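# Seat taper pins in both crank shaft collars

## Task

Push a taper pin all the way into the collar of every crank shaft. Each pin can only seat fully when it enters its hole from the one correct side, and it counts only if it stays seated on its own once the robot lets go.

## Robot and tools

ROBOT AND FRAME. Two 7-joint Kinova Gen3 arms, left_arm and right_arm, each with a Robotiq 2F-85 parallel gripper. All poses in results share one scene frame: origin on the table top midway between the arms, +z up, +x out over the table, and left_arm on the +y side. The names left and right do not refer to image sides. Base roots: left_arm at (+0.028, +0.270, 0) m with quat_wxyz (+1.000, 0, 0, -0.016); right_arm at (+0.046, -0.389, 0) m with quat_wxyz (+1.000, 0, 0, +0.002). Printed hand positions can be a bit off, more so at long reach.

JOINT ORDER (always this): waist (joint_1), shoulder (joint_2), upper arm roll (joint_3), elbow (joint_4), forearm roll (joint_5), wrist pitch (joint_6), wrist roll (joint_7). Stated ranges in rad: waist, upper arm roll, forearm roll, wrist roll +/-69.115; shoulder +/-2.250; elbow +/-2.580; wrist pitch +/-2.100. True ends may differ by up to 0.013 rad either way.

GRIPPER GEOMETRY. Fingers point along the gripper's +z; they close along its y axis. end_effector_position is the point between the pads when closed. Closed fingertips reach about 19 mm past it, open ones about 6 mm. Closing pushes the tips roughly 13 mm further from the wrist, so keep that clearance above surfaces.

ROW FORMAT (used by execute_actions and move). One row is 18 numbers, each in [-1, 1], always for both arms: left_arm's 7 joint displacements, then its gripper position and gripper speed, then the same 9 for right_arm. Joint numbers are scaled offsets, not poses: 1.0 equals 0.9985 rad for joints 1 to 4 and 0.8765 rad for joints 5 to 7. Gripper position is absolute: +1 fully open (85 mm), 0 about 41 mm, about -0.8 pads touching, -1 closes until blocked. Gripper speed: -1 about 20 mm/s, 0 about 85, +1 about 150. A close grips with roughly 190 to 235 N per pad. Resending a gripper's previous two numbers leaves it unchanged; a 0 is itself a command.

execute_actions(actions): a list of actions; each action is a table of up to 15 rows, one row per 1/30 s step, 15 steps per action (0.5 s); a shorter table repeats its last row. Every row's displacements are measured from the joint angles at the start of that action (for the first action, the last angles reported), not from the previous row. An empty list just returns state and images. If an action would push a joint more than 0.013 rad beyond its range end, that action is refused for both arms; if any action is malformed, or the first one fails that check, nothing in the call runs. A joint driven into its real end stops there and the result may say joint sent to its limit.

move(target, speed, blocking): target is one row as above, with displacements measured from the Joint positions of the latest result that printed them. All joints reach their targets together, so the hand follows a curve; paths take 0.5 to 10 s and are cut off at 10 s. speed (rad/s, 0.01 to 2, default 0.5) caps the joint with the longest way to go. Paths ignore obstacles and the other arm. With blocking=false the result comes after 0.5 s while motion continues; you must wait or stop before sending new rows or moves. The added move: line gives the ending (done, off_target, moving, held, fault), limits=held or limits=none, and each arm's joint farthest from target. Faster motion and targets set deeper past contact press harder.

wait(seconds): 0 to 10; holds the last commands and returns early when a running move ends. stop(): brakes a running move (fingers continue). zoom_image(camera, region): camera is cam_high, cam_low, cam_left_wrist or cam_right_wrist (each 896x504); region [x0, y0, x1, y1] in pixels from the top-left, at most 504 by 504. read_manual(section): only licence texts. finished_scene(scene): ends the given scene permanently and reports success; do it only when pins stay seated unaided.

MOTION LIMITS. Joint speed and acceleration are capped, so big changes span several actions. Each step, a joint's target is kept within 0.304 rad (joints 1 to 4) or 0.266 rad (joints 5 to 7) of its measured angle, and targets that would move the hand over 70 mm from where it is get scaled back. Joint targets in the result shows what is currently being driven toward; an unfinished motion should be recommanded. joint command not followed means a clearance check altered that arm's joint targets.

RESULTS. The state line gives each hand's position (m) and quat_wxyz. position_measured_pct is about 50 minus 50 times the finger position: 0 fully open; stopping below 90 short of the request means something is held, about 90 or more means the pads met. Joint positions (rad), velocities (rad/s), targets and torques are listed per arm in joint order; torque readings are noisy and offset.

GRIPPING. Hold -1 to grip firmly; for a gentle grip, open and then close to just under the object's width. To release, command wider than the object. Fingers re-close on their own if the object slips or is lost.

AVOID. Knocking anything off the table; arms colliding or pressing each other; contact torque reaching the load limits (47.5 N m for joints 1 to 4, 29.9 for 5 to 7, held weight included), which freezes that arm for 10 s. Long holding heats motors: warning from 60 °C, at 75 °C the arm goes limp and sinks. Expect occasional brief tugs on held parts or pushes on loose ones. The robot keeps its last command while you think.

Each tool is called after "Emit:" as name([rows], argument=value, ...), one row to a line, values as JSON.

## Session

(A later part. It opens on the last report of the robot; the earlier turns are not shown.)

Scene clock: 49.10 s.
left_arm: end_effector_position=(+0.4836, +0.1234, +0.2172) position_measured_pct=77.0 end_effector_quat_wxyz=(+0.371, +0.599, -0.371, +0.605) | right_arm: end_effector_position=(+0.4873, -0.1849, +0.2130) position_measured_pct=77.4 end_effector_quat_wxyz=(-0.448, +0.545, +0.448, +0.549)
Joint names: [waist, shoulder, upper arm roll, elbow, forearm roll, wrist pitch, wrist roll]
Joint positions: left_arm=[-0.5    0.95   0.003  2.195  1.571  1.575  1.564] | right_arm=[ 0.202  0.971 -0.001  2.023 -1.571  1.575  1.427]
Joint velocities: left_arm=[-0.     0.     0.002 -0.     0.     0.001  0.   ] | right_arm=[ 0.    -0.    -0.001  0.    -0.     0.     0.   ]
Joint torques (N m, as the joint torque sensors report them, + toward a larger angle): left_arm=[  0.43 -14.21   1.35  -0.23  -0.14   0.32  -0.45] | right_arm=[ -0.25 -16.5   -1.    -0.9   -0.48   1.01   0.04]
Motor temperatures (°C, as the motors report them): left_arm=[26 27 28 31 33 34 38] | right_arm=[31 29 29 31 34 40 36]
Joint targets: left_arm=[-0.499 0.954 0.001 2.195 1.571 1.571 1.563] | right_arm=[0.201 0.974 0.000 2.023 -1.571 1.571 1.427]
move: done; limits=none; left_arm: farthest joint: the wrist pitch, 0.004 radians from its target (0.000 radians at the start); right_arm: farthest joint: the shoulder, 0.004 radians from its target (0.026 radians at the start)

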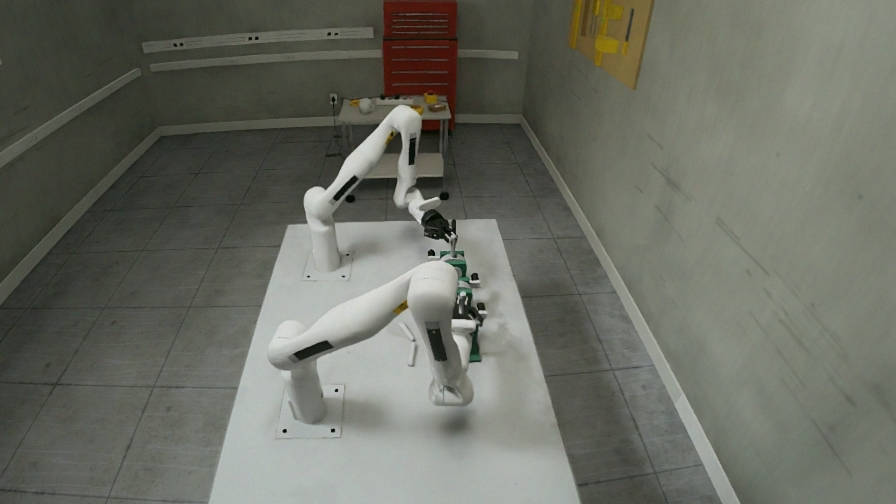

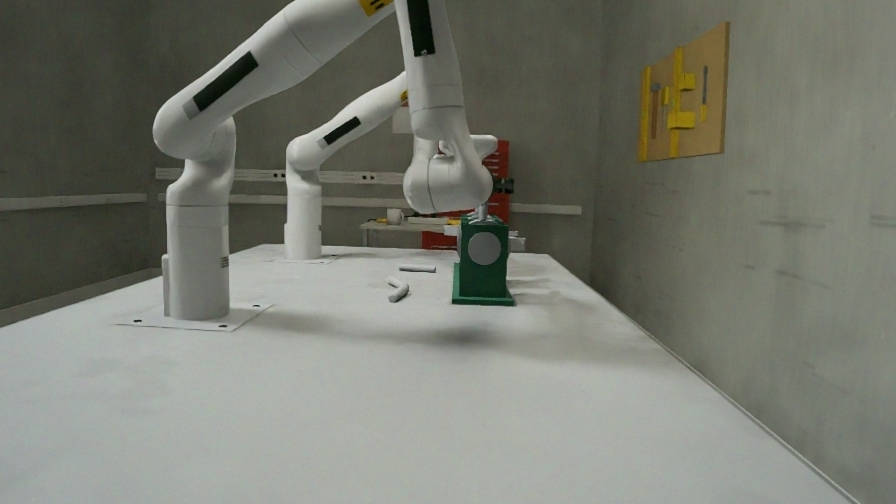

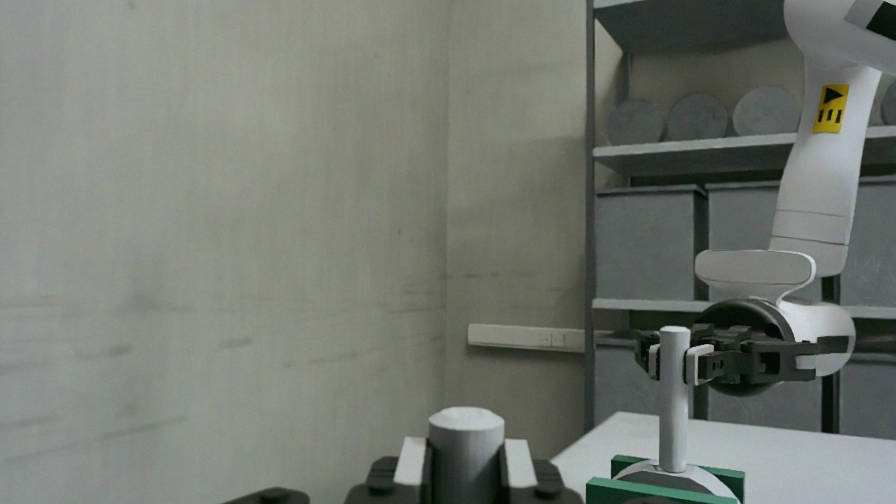

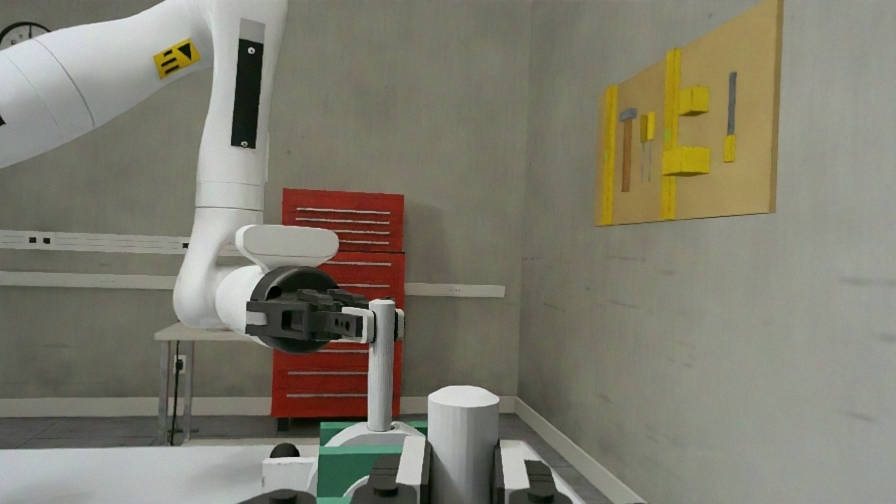

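Emit:
execute_actions(actions=[])

Scene clock: 50.77 s.
left_arm: end_effector_position=(+0.4836, +0.1234, +0.2172) position_measured_pct=77.0 end_effector_quat_wxyz=(+0.372, +0.599, -0.371, +0.605) | right_arm: end_effector_position=(+0.4873, -0.1849, +0.2130) position_measured_pct=77.4 end_effector_quat_wxyz=(-0.448, +0.545, +0.448, +0.549)
Joint names: [waist, shoulder, upper arm roll, elbow, forearm roll, wrist pitch, wrist roll]
Joint positions: left_arm=[-0.5    0.95   0.003  2.195  1.571  1.576  1.564] | right_arm=[ 0.202  0.971 -0.001  2.023 -1.571  1.575  1.427]
Joint velocities: left_arm=[-0.001 -0.    -0.001 -0.    -0.    -0.003  0.   ] | right_arm=[ 0.    -0.     0.001  0.001  0.    -0.001  0.   ]
Joint torques (N m, as the joint torque sensors report them, + toward a larger angle): left_arm=[  0.79 -14.18   0.97  -0.45   0.11   0.49  -0.3 ] | right_arm=[ -0.87 -16.1   -0.76  -0.8   -0.58   1.18   0.35]
Motor temperatures (°C, as the motors report them): left_arm=[26 27 28 31 33 34 38] | right_arm=[31 29 29 31 34 40 36]
Joint targets: left_arm=[-0.499 0.954 0.001 2.195 1.571 1.571 1.563] | right_arm=[0.201 0.974 0.000 2.023 -1.571 1.571 1.427]

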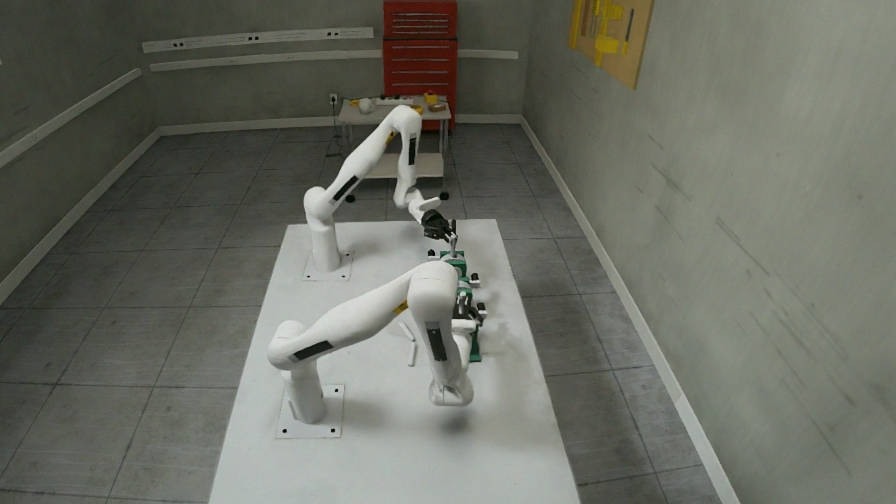

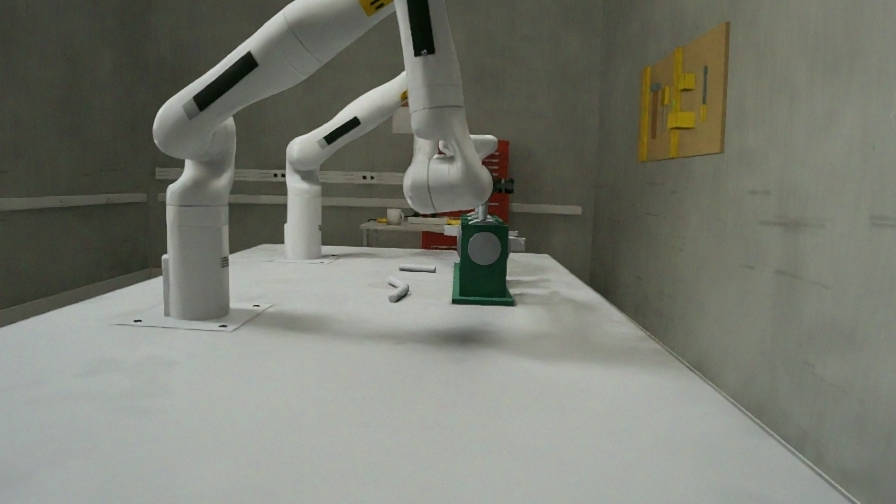

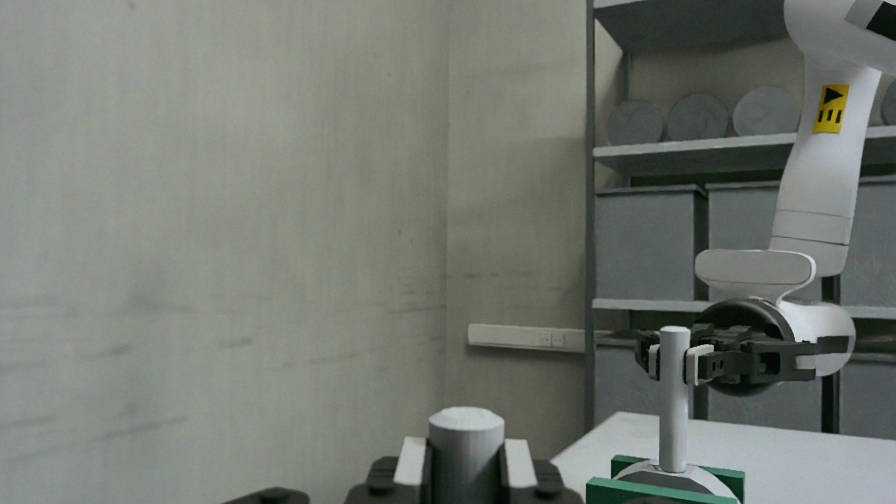

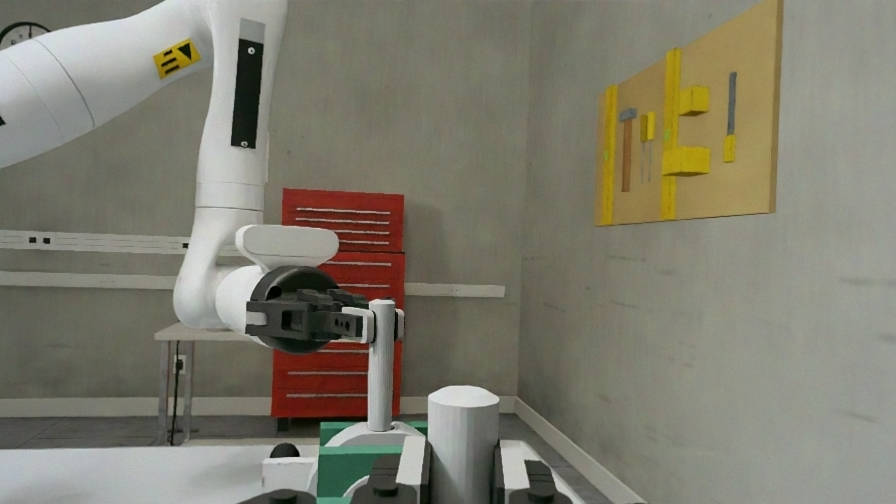

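Emit:
execute_actions([
  [[0,-0.018,-0.003,0.003,0,-0.005,0.016,-1,0,0,-0.016,0.001,0.003,0,-0.005,-0.014,-1,0]],
  [[-0.006,0,0,0,0,0,0,-1,0,0.006,0,0,0,0,0,0,-1,0]],
])

Emit:
zoom_image(camera="cam_left_wrist", region=[580,400,780,504])

Emit:
zoom_image(camera="cam_right_wrist", region=[300,370,460,470])

Scene clock: 52.17 s.
left_arm: end_effector_position=(+0.4849, +0.1272, +0.2212) position_measured_pct=77.0 end_effector_quat_wxyz=(+0.368, +0.603, -0.370, +0.604) | right_arm: end_effector_position=(+0.4891, -0.1879, +0.2175) position_measured_pct=77.4 end_effector_quat_wxyz=(-0.445, +0.548, +0.448, +0.549)
Joint names: [waist, shoulder, upper arm roll, elbow, forearm roll, wrist pitch, wrist roll]
Joint positions: left_arm=[-0.506  0.933 -0.     2.198  1.571  1.571  1.578] | right_arm=[ 0.208  0.955  0.     2.026 -1.571  1.571  1.414]
Joint velocities: left_arm=[-0.    -0.    -0.001 -0.     0.     0.001  0.   ] | right_arm=[ 0.     0.    -0.    -0.001  0.001 -0.     0.   ]
Joint torques (N m, as the joint torque sensors report them, + toward a larger angle): left_arm=[  0.03 -17.97   2.42  -0.27  -0.15   3.36   0.14] | right_arm=[ -0.11 -19.3   -1.99  -0.83  -0.33   3.34   0.11]
Motor temperatures (°C, as the motors report them): left_arm=[26 27 28 31 33 34 38] | right_arm=[31 29 29 31 34 40 36]
Joint targets: left_arm=[-0.506 0.933 -0.000 2.198 1.571 1.571 1.578] | right_arm=[0.208 0.955 0.000 2.026 -1.571 1.571 1.414]

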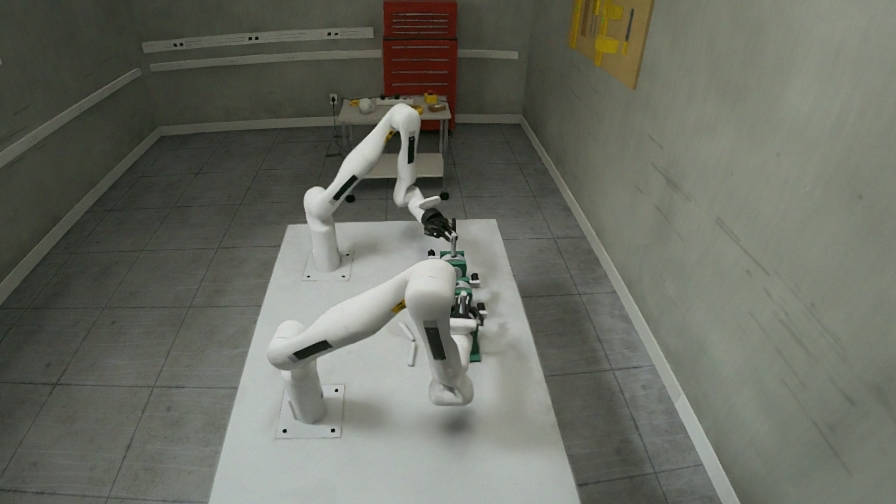

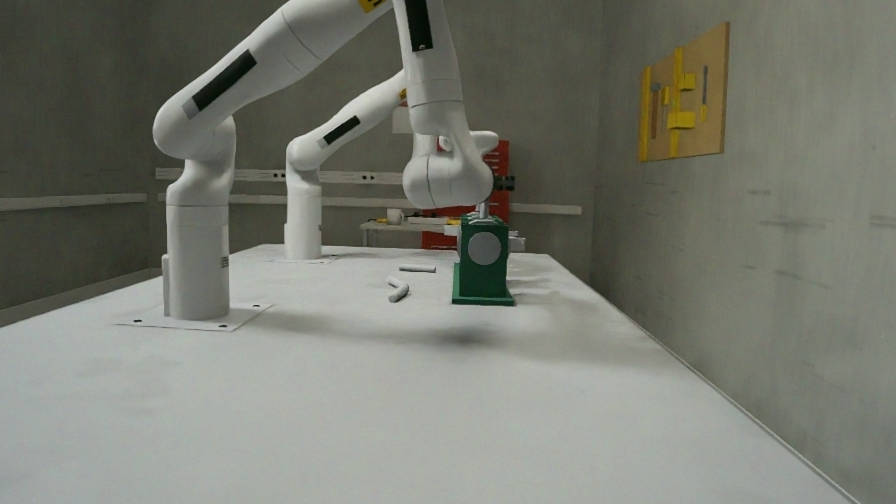

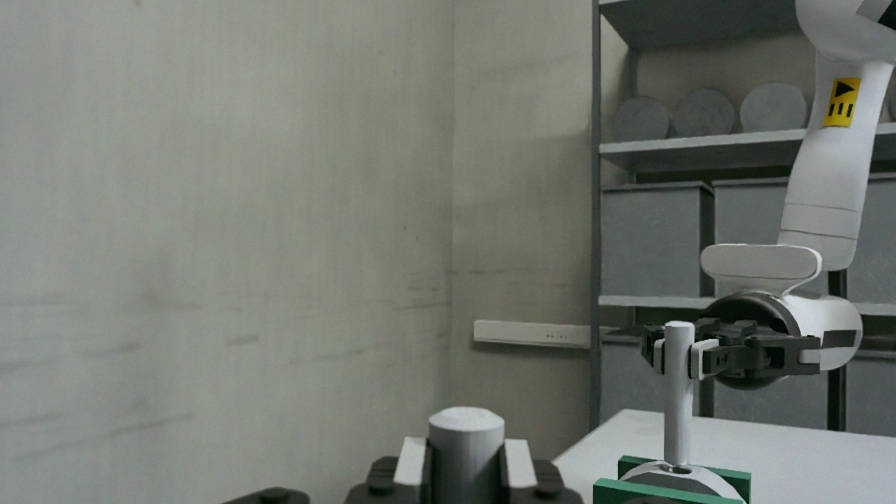

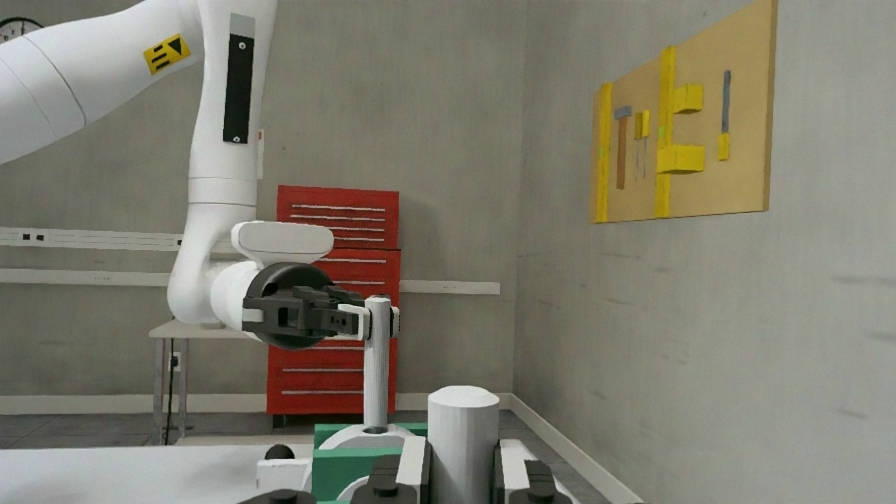

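Region (580, 400, 780, 504) of cam_left_wrist's 896x504 image, scaled by 2.520; it fills the top 262 rows of this view, and the rest is white.

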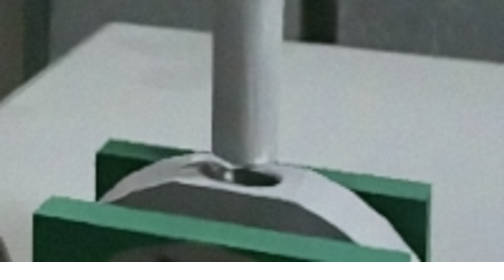

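Region (300, 370, 460, 470) of cam_right_wrist's 896x504 image, scaled by 3.150; it fills the top 315 rows of this view, and the rest is white.

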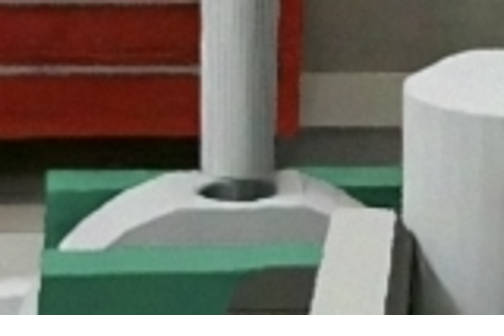

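Emit:
move(target=[0,0.041,0,-0.008,0,0,-0.038,-1,0,0,0.037,0,-0.010,0,0,0.031,-1,0], speed=0.04)

Emit:
zoom_image(camera="cam_left_wrist", region=[580,400,780,504])

Emit:
zoom_image(camera="cam_right_wrist", region=[300,370,460,470])

Scene clock: 53.73 s.
left_arm: end_effector_position=(+0.4846, +0.1270, +0.2073) position_measured_pct=77.0 end_effector_quat_wxyz=(+0.367, +0.602, -0.370, +0.604) | right_arm: end_effector_position=(+0.4894, -0.1880, +0.2035) position_measured_pct=77.4 end_effector_quat_wxyz=(-0.445, +0.547, +0.448, +0.550)
Joint names: [waist, shoulder, upper arm roll, elbow, forearm roll, wrist pitch, wrist roll]
Joint positions: left_arm=[-0.506  0.973 -0.     2.19   1.571  1.571  1.544] | right_arm=[ 0.208  0.992  0.     2.016 -1.571  1.571  1.442]
Joint velocities: left_arm=[-0.     0.001  0.001  0.    -0.     0.002 -0.   ] | right_arm=[-0.     0.003 -0.    -0.002  0.    -0.     0.   ]
Joint torques (N m, as the joint torque sensors report them, + toward a larger angle): left_arm=[ -0.13 -17.52   2.75   0.41  -0.05   3.24   0.22] | right_arm=[  0.02 -19.38  -2.38  -0.67  -0.51   3.56  -0.21]
Motor temperatures (°C, as the motors report them): left_arm=[26 27 28 31 33 34 38] | right_arm=[31 29 29 31 34 40 36]
Joint targets: left_arm=[-0.506 0.974 -0.000 2.190 1.571 1.571 1.544] | right_arm=[0.208 0.992 0.000 2.016 -1.571 1.571 1.442]
move: done; limits=none; left_arm: farthest joint: the shoulder, 0.001 radians from its target (0.041 radians at the start); right_arm: farthest joint: the waist, 0.000 radians from its target (0.000 radians at the start)

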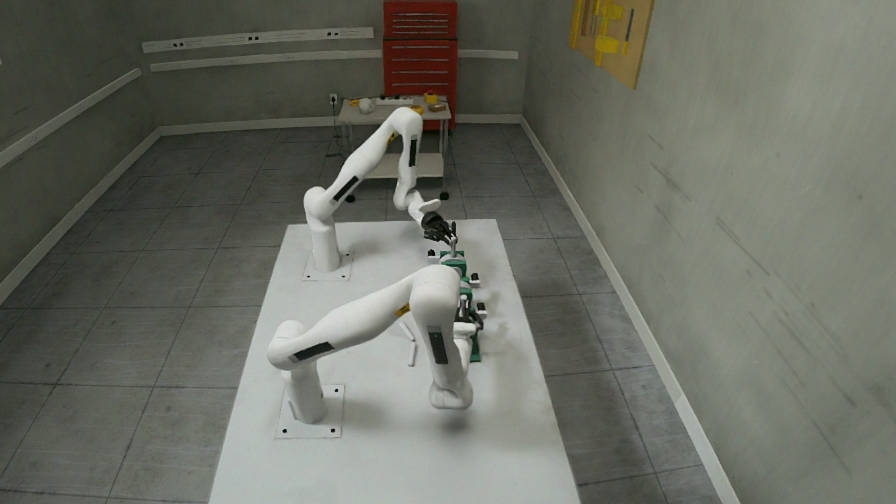

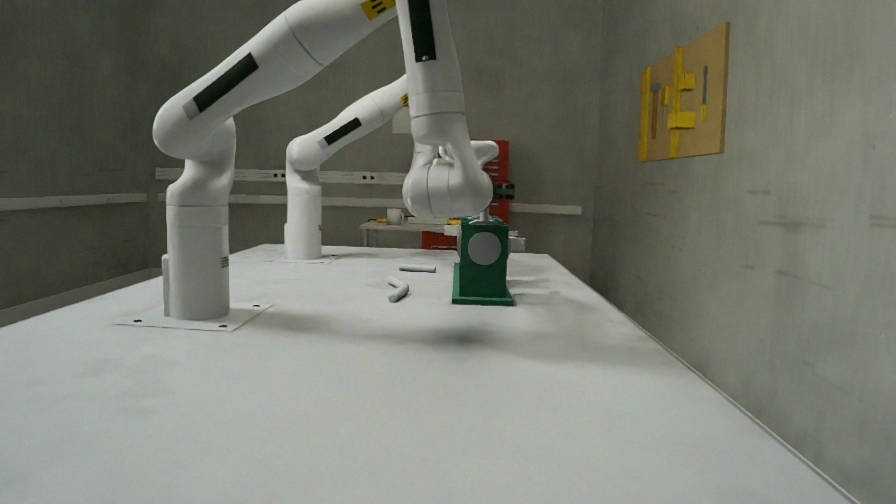

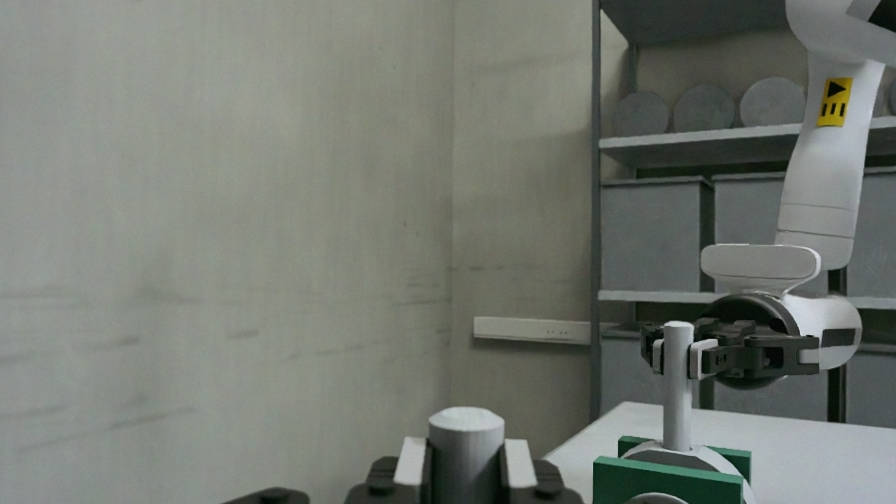

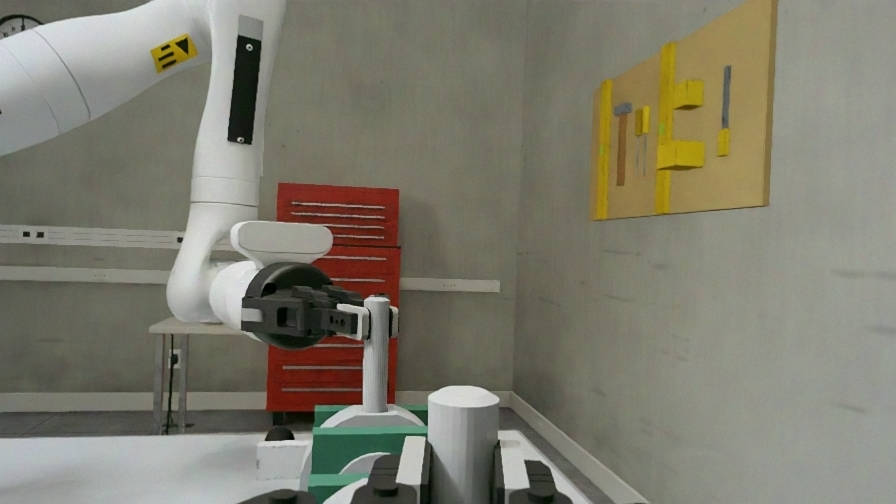

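Region (580, 400, 780, 504) of cam_left_wrist's 896x504 image, scaled by 2.520; it fills the top 262 rows of this view, and the rest is white.

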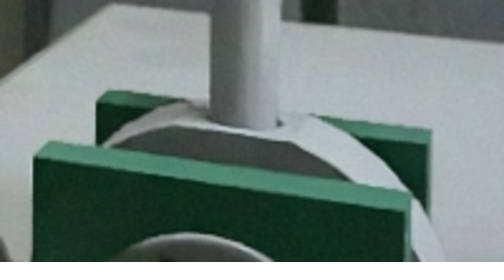

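Region (300, 370, 460, 470) of cam_right_wrist's 896x504 image, scaled by 3.150; it fills the top 315 rows of this view, and the rest is white.

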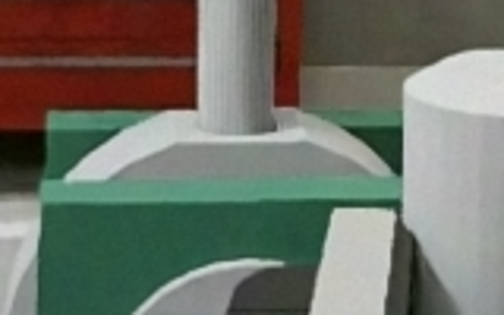

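Emit:
move(target=[0,0.073,0,-0.018,0,0,-0.063,-1,0,0,0.065,0,-0.015,0,0,0.057,-1,0], speed=0.06)

Scene clock: 55.53 s.
left_arm: end_effector_position=(+0.4841, +0.1268, +0.1821) position_measured_pct=77.0 end_effector_quat_wxyz=(+0.367, +0.603, -0.370, +0.604) | right_arm: end_effector_position=(+0.4890, -0.1881, +0.1785) position_measured_pct=77.4 end_effector_quat_wxyz=(-0.444, +0.548, +0.448, +0.550)
Joint names: [waist, shoulder, upper arm roll, elbow, forearm roll, wrist pitch, wrist roll]
Joint positions: left_arm=[-0.506  1.046 -0.     2.172  1.571  1.571  1.489] | right_arm=[ 0.208  1.056  0.001  2.    -1.572  1.57   1.492]
Joint velocities: left_arm=[-0.001  0.002  0.    -0.     0.     0.001 -0.   ] | right_arm=[ 0.     0.002 -0.    -0.002 -0.    -0.001  0.   ]
Joint torques (N m, as the joint torque sensors report them, + toward a larger angle): left_arm=[ -0.8  -17.45   2.42   1.    -0.62   2.82   0.08] | right_arm=[ -0.85 -19.49  -2.11   0.41   0.34   3.09  -0.37]
Motor temperatures (°C, as the motors report them): left_arm=[26 27 28 31 33 34 38] | right_arm=[31 29 29 31 34 40 36]
Joint targets: left_arm=[-0.506 1.046 -0.000 2.172 1.571 1.571 1.489] | right_arm=[0.208 1.056 0.000 2.001 -1.571 1.571 1.492]
move: done; limits=none; left_arm: farthest joint: the waist, 0.000 radians from its target (0.000 radians at the start); right_arm: farthest joint: the shoulder, 0.001 radians from its target (0.065 radians at the start)

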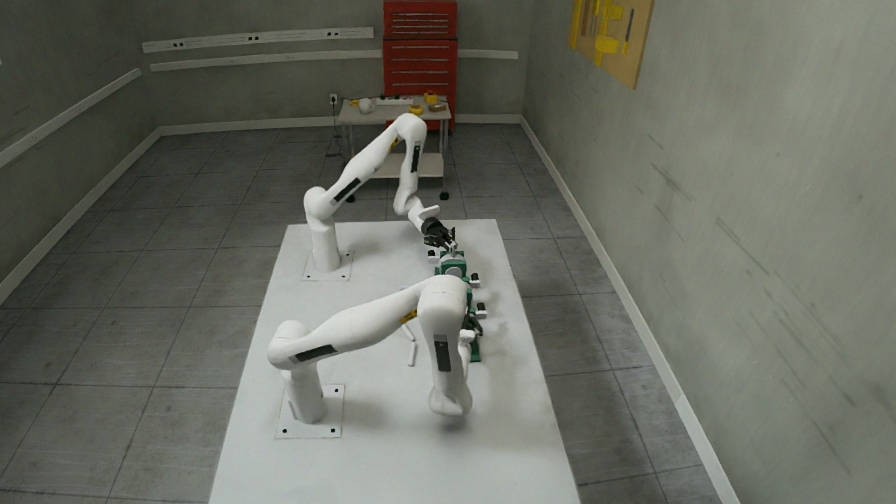

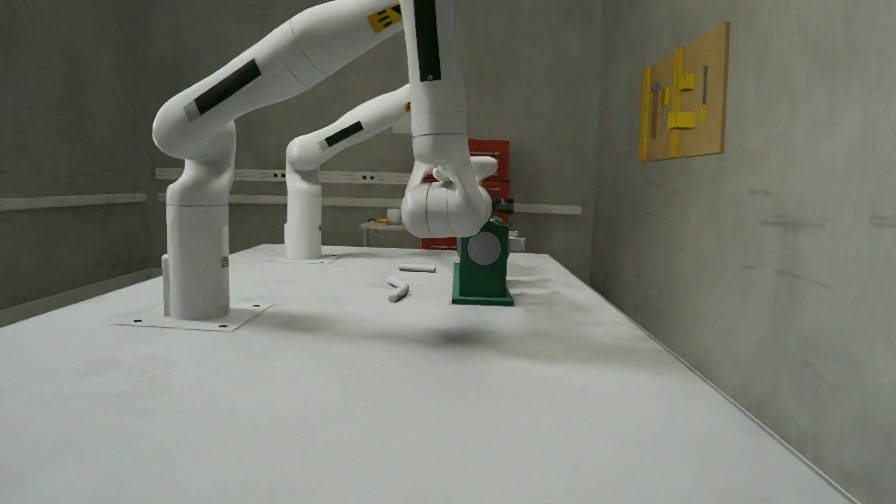

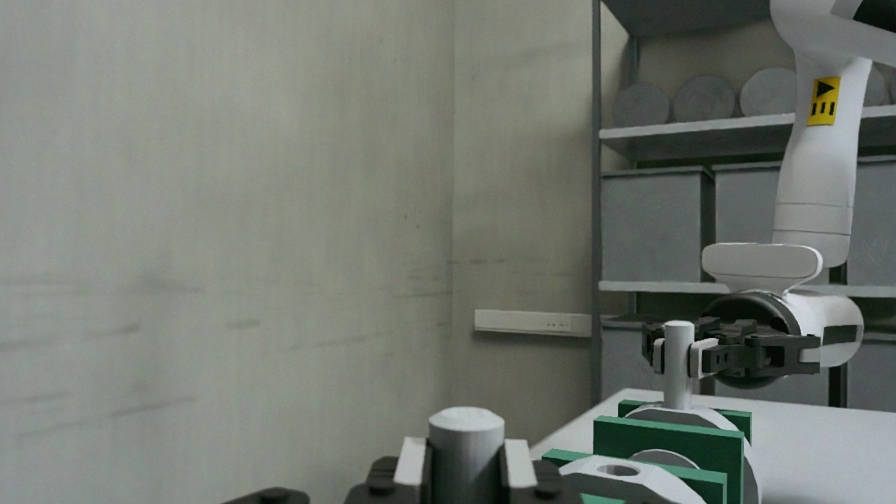

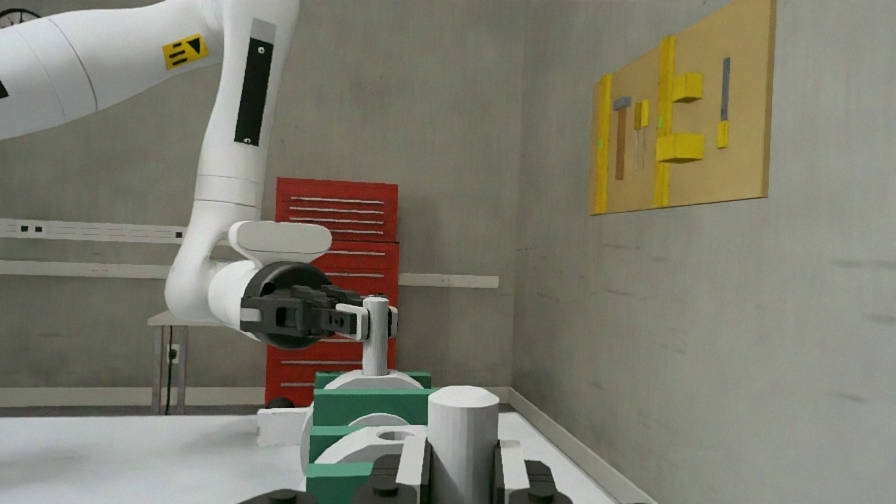

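Emit:
execute_actions([
  [[0,0,0,0,0,0,0,-0.3,-0.6,0,0,0,0,0,0,0,-0.3,-0.6]],
  [[0,0,0,0,0,0,0,-0.3,-0.6,0,0,0,0,0,0,0,-0.3,-0.6]],
])

Scene clock: 56.87 s.
left_arm: end_effector_position=(+0.4841, +0.1268, +0.1821) position_measured_pct=65.1 end_effector_quat_wxyz=(+0.367, +0.603, -0.370, +0.604) | right_arm: end_effector_position=(+0.4890, -0.1881, +0.1785) position_measured_pct=65.1 end_effector_quat_wxyz=(-0.444, +0.548, +0.448, +0.550)
Joint names: [waist, shoulder, upper arm roll, elbow, forearm roll, wrist pitch, wrist roll]
Joint positions: left_arm=[-0.506  1.046 -0.     2.172  1.571  1.571  1.489] | right_arm=[ 0.208  1.056  0.001  2.    -1.572  1.57   1.492]
Joint velocities: left_arm=[ 0.001 -0.001 -0.    -0.    -0.     0.001  0.   ] | right_arm=[ 0.     0.     0.001  0.001  0.    -0.001 -0.   ]
Joint torques (N m, as the joint torque sensors report them, + toward a larger angle): left_arm=[ -0.45 -17.59   2.64   0.24  -0.29   2.74   0.05] | right_arm=[ -0.2  -19.47  -1.95  -0.11  -0.15   3.09   0.  ]
Motor temperatures (°C, as the motors report them): left_arm=[26 27 28 31 33 34 38] | right_arm=[31 29 29 31 34 40 36]
Joint targets: left_arm=[-0.506 1.046 -0.000 2.172 1.571 1.571 1.489] | right_arm=[0.208 1.056 0.001 2.000 -1.572 1.570 1.492]

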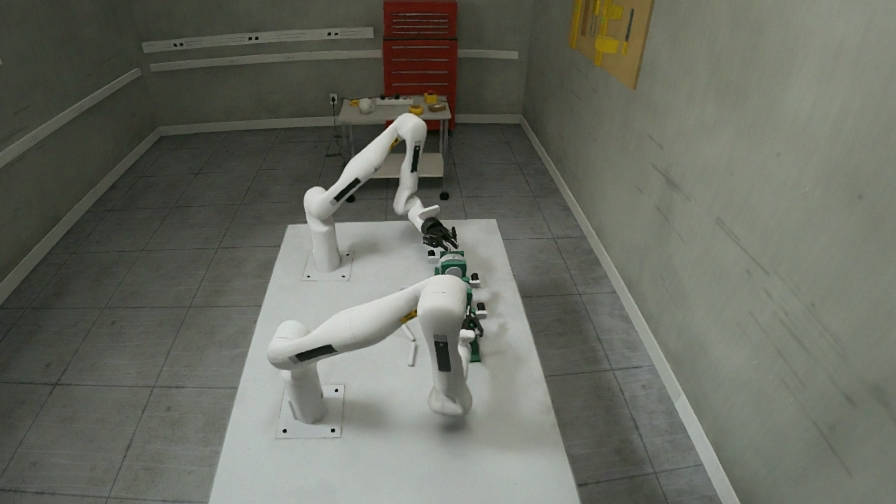

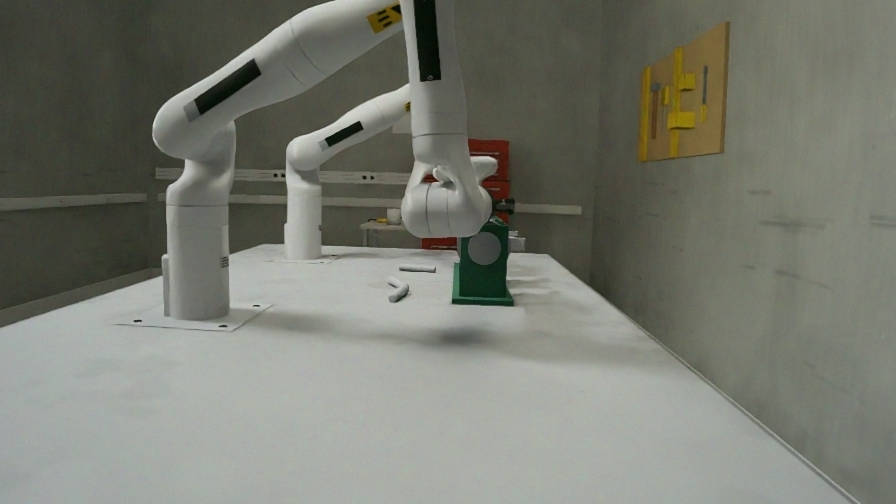

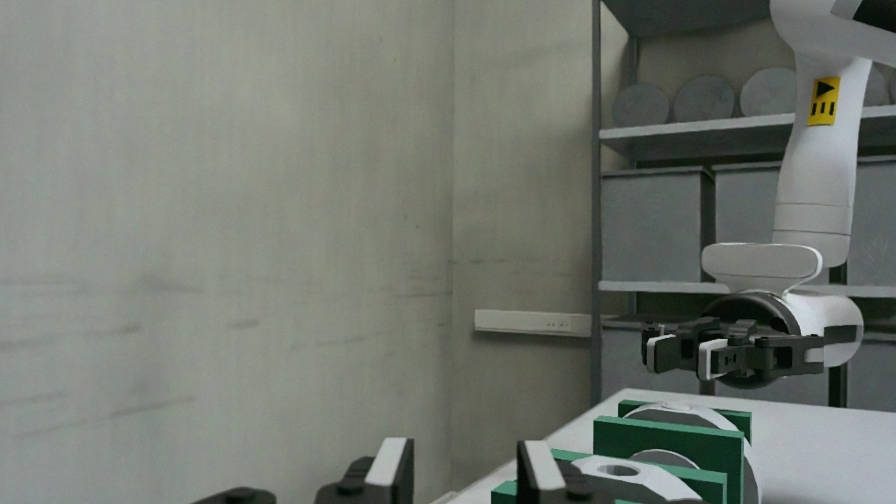

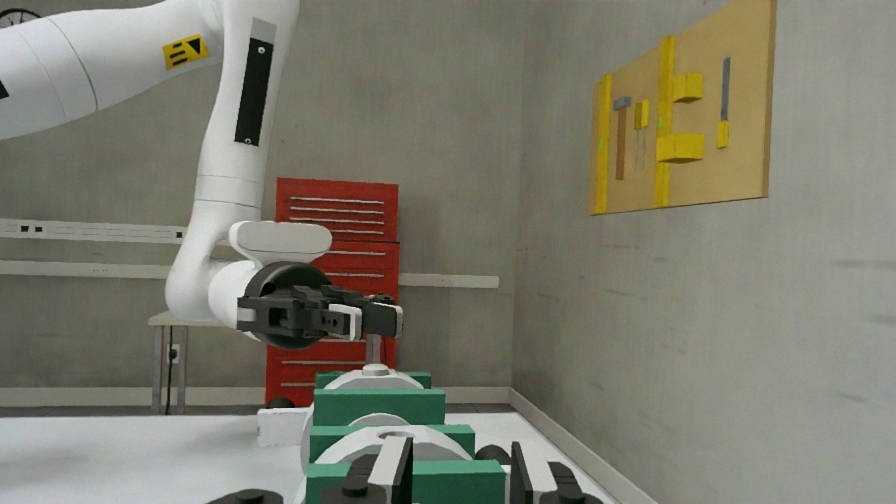

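Emit:
zoom_image(camera="cam_left_wrist", region=[600,370,780,460])

Emit:
zoom_image(camera="cam_right_wrist", region=[300,340,460,420])

Region (600, 370, 780, 460) of cam_left_wrist's 896x504 image, scaled by 2.800.

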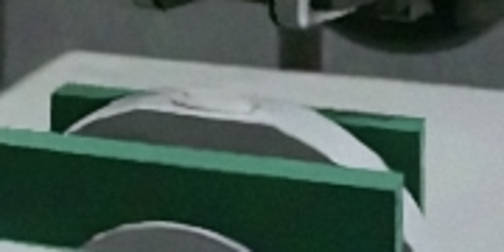

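Region (300, 340, 460, 420) of cam_right_wrist's 896x504 image, scaled by 3.150.

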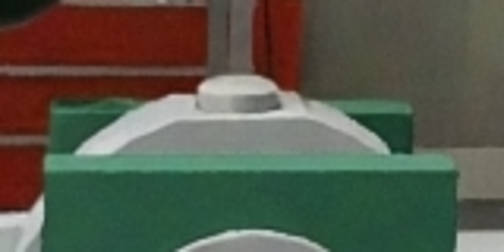

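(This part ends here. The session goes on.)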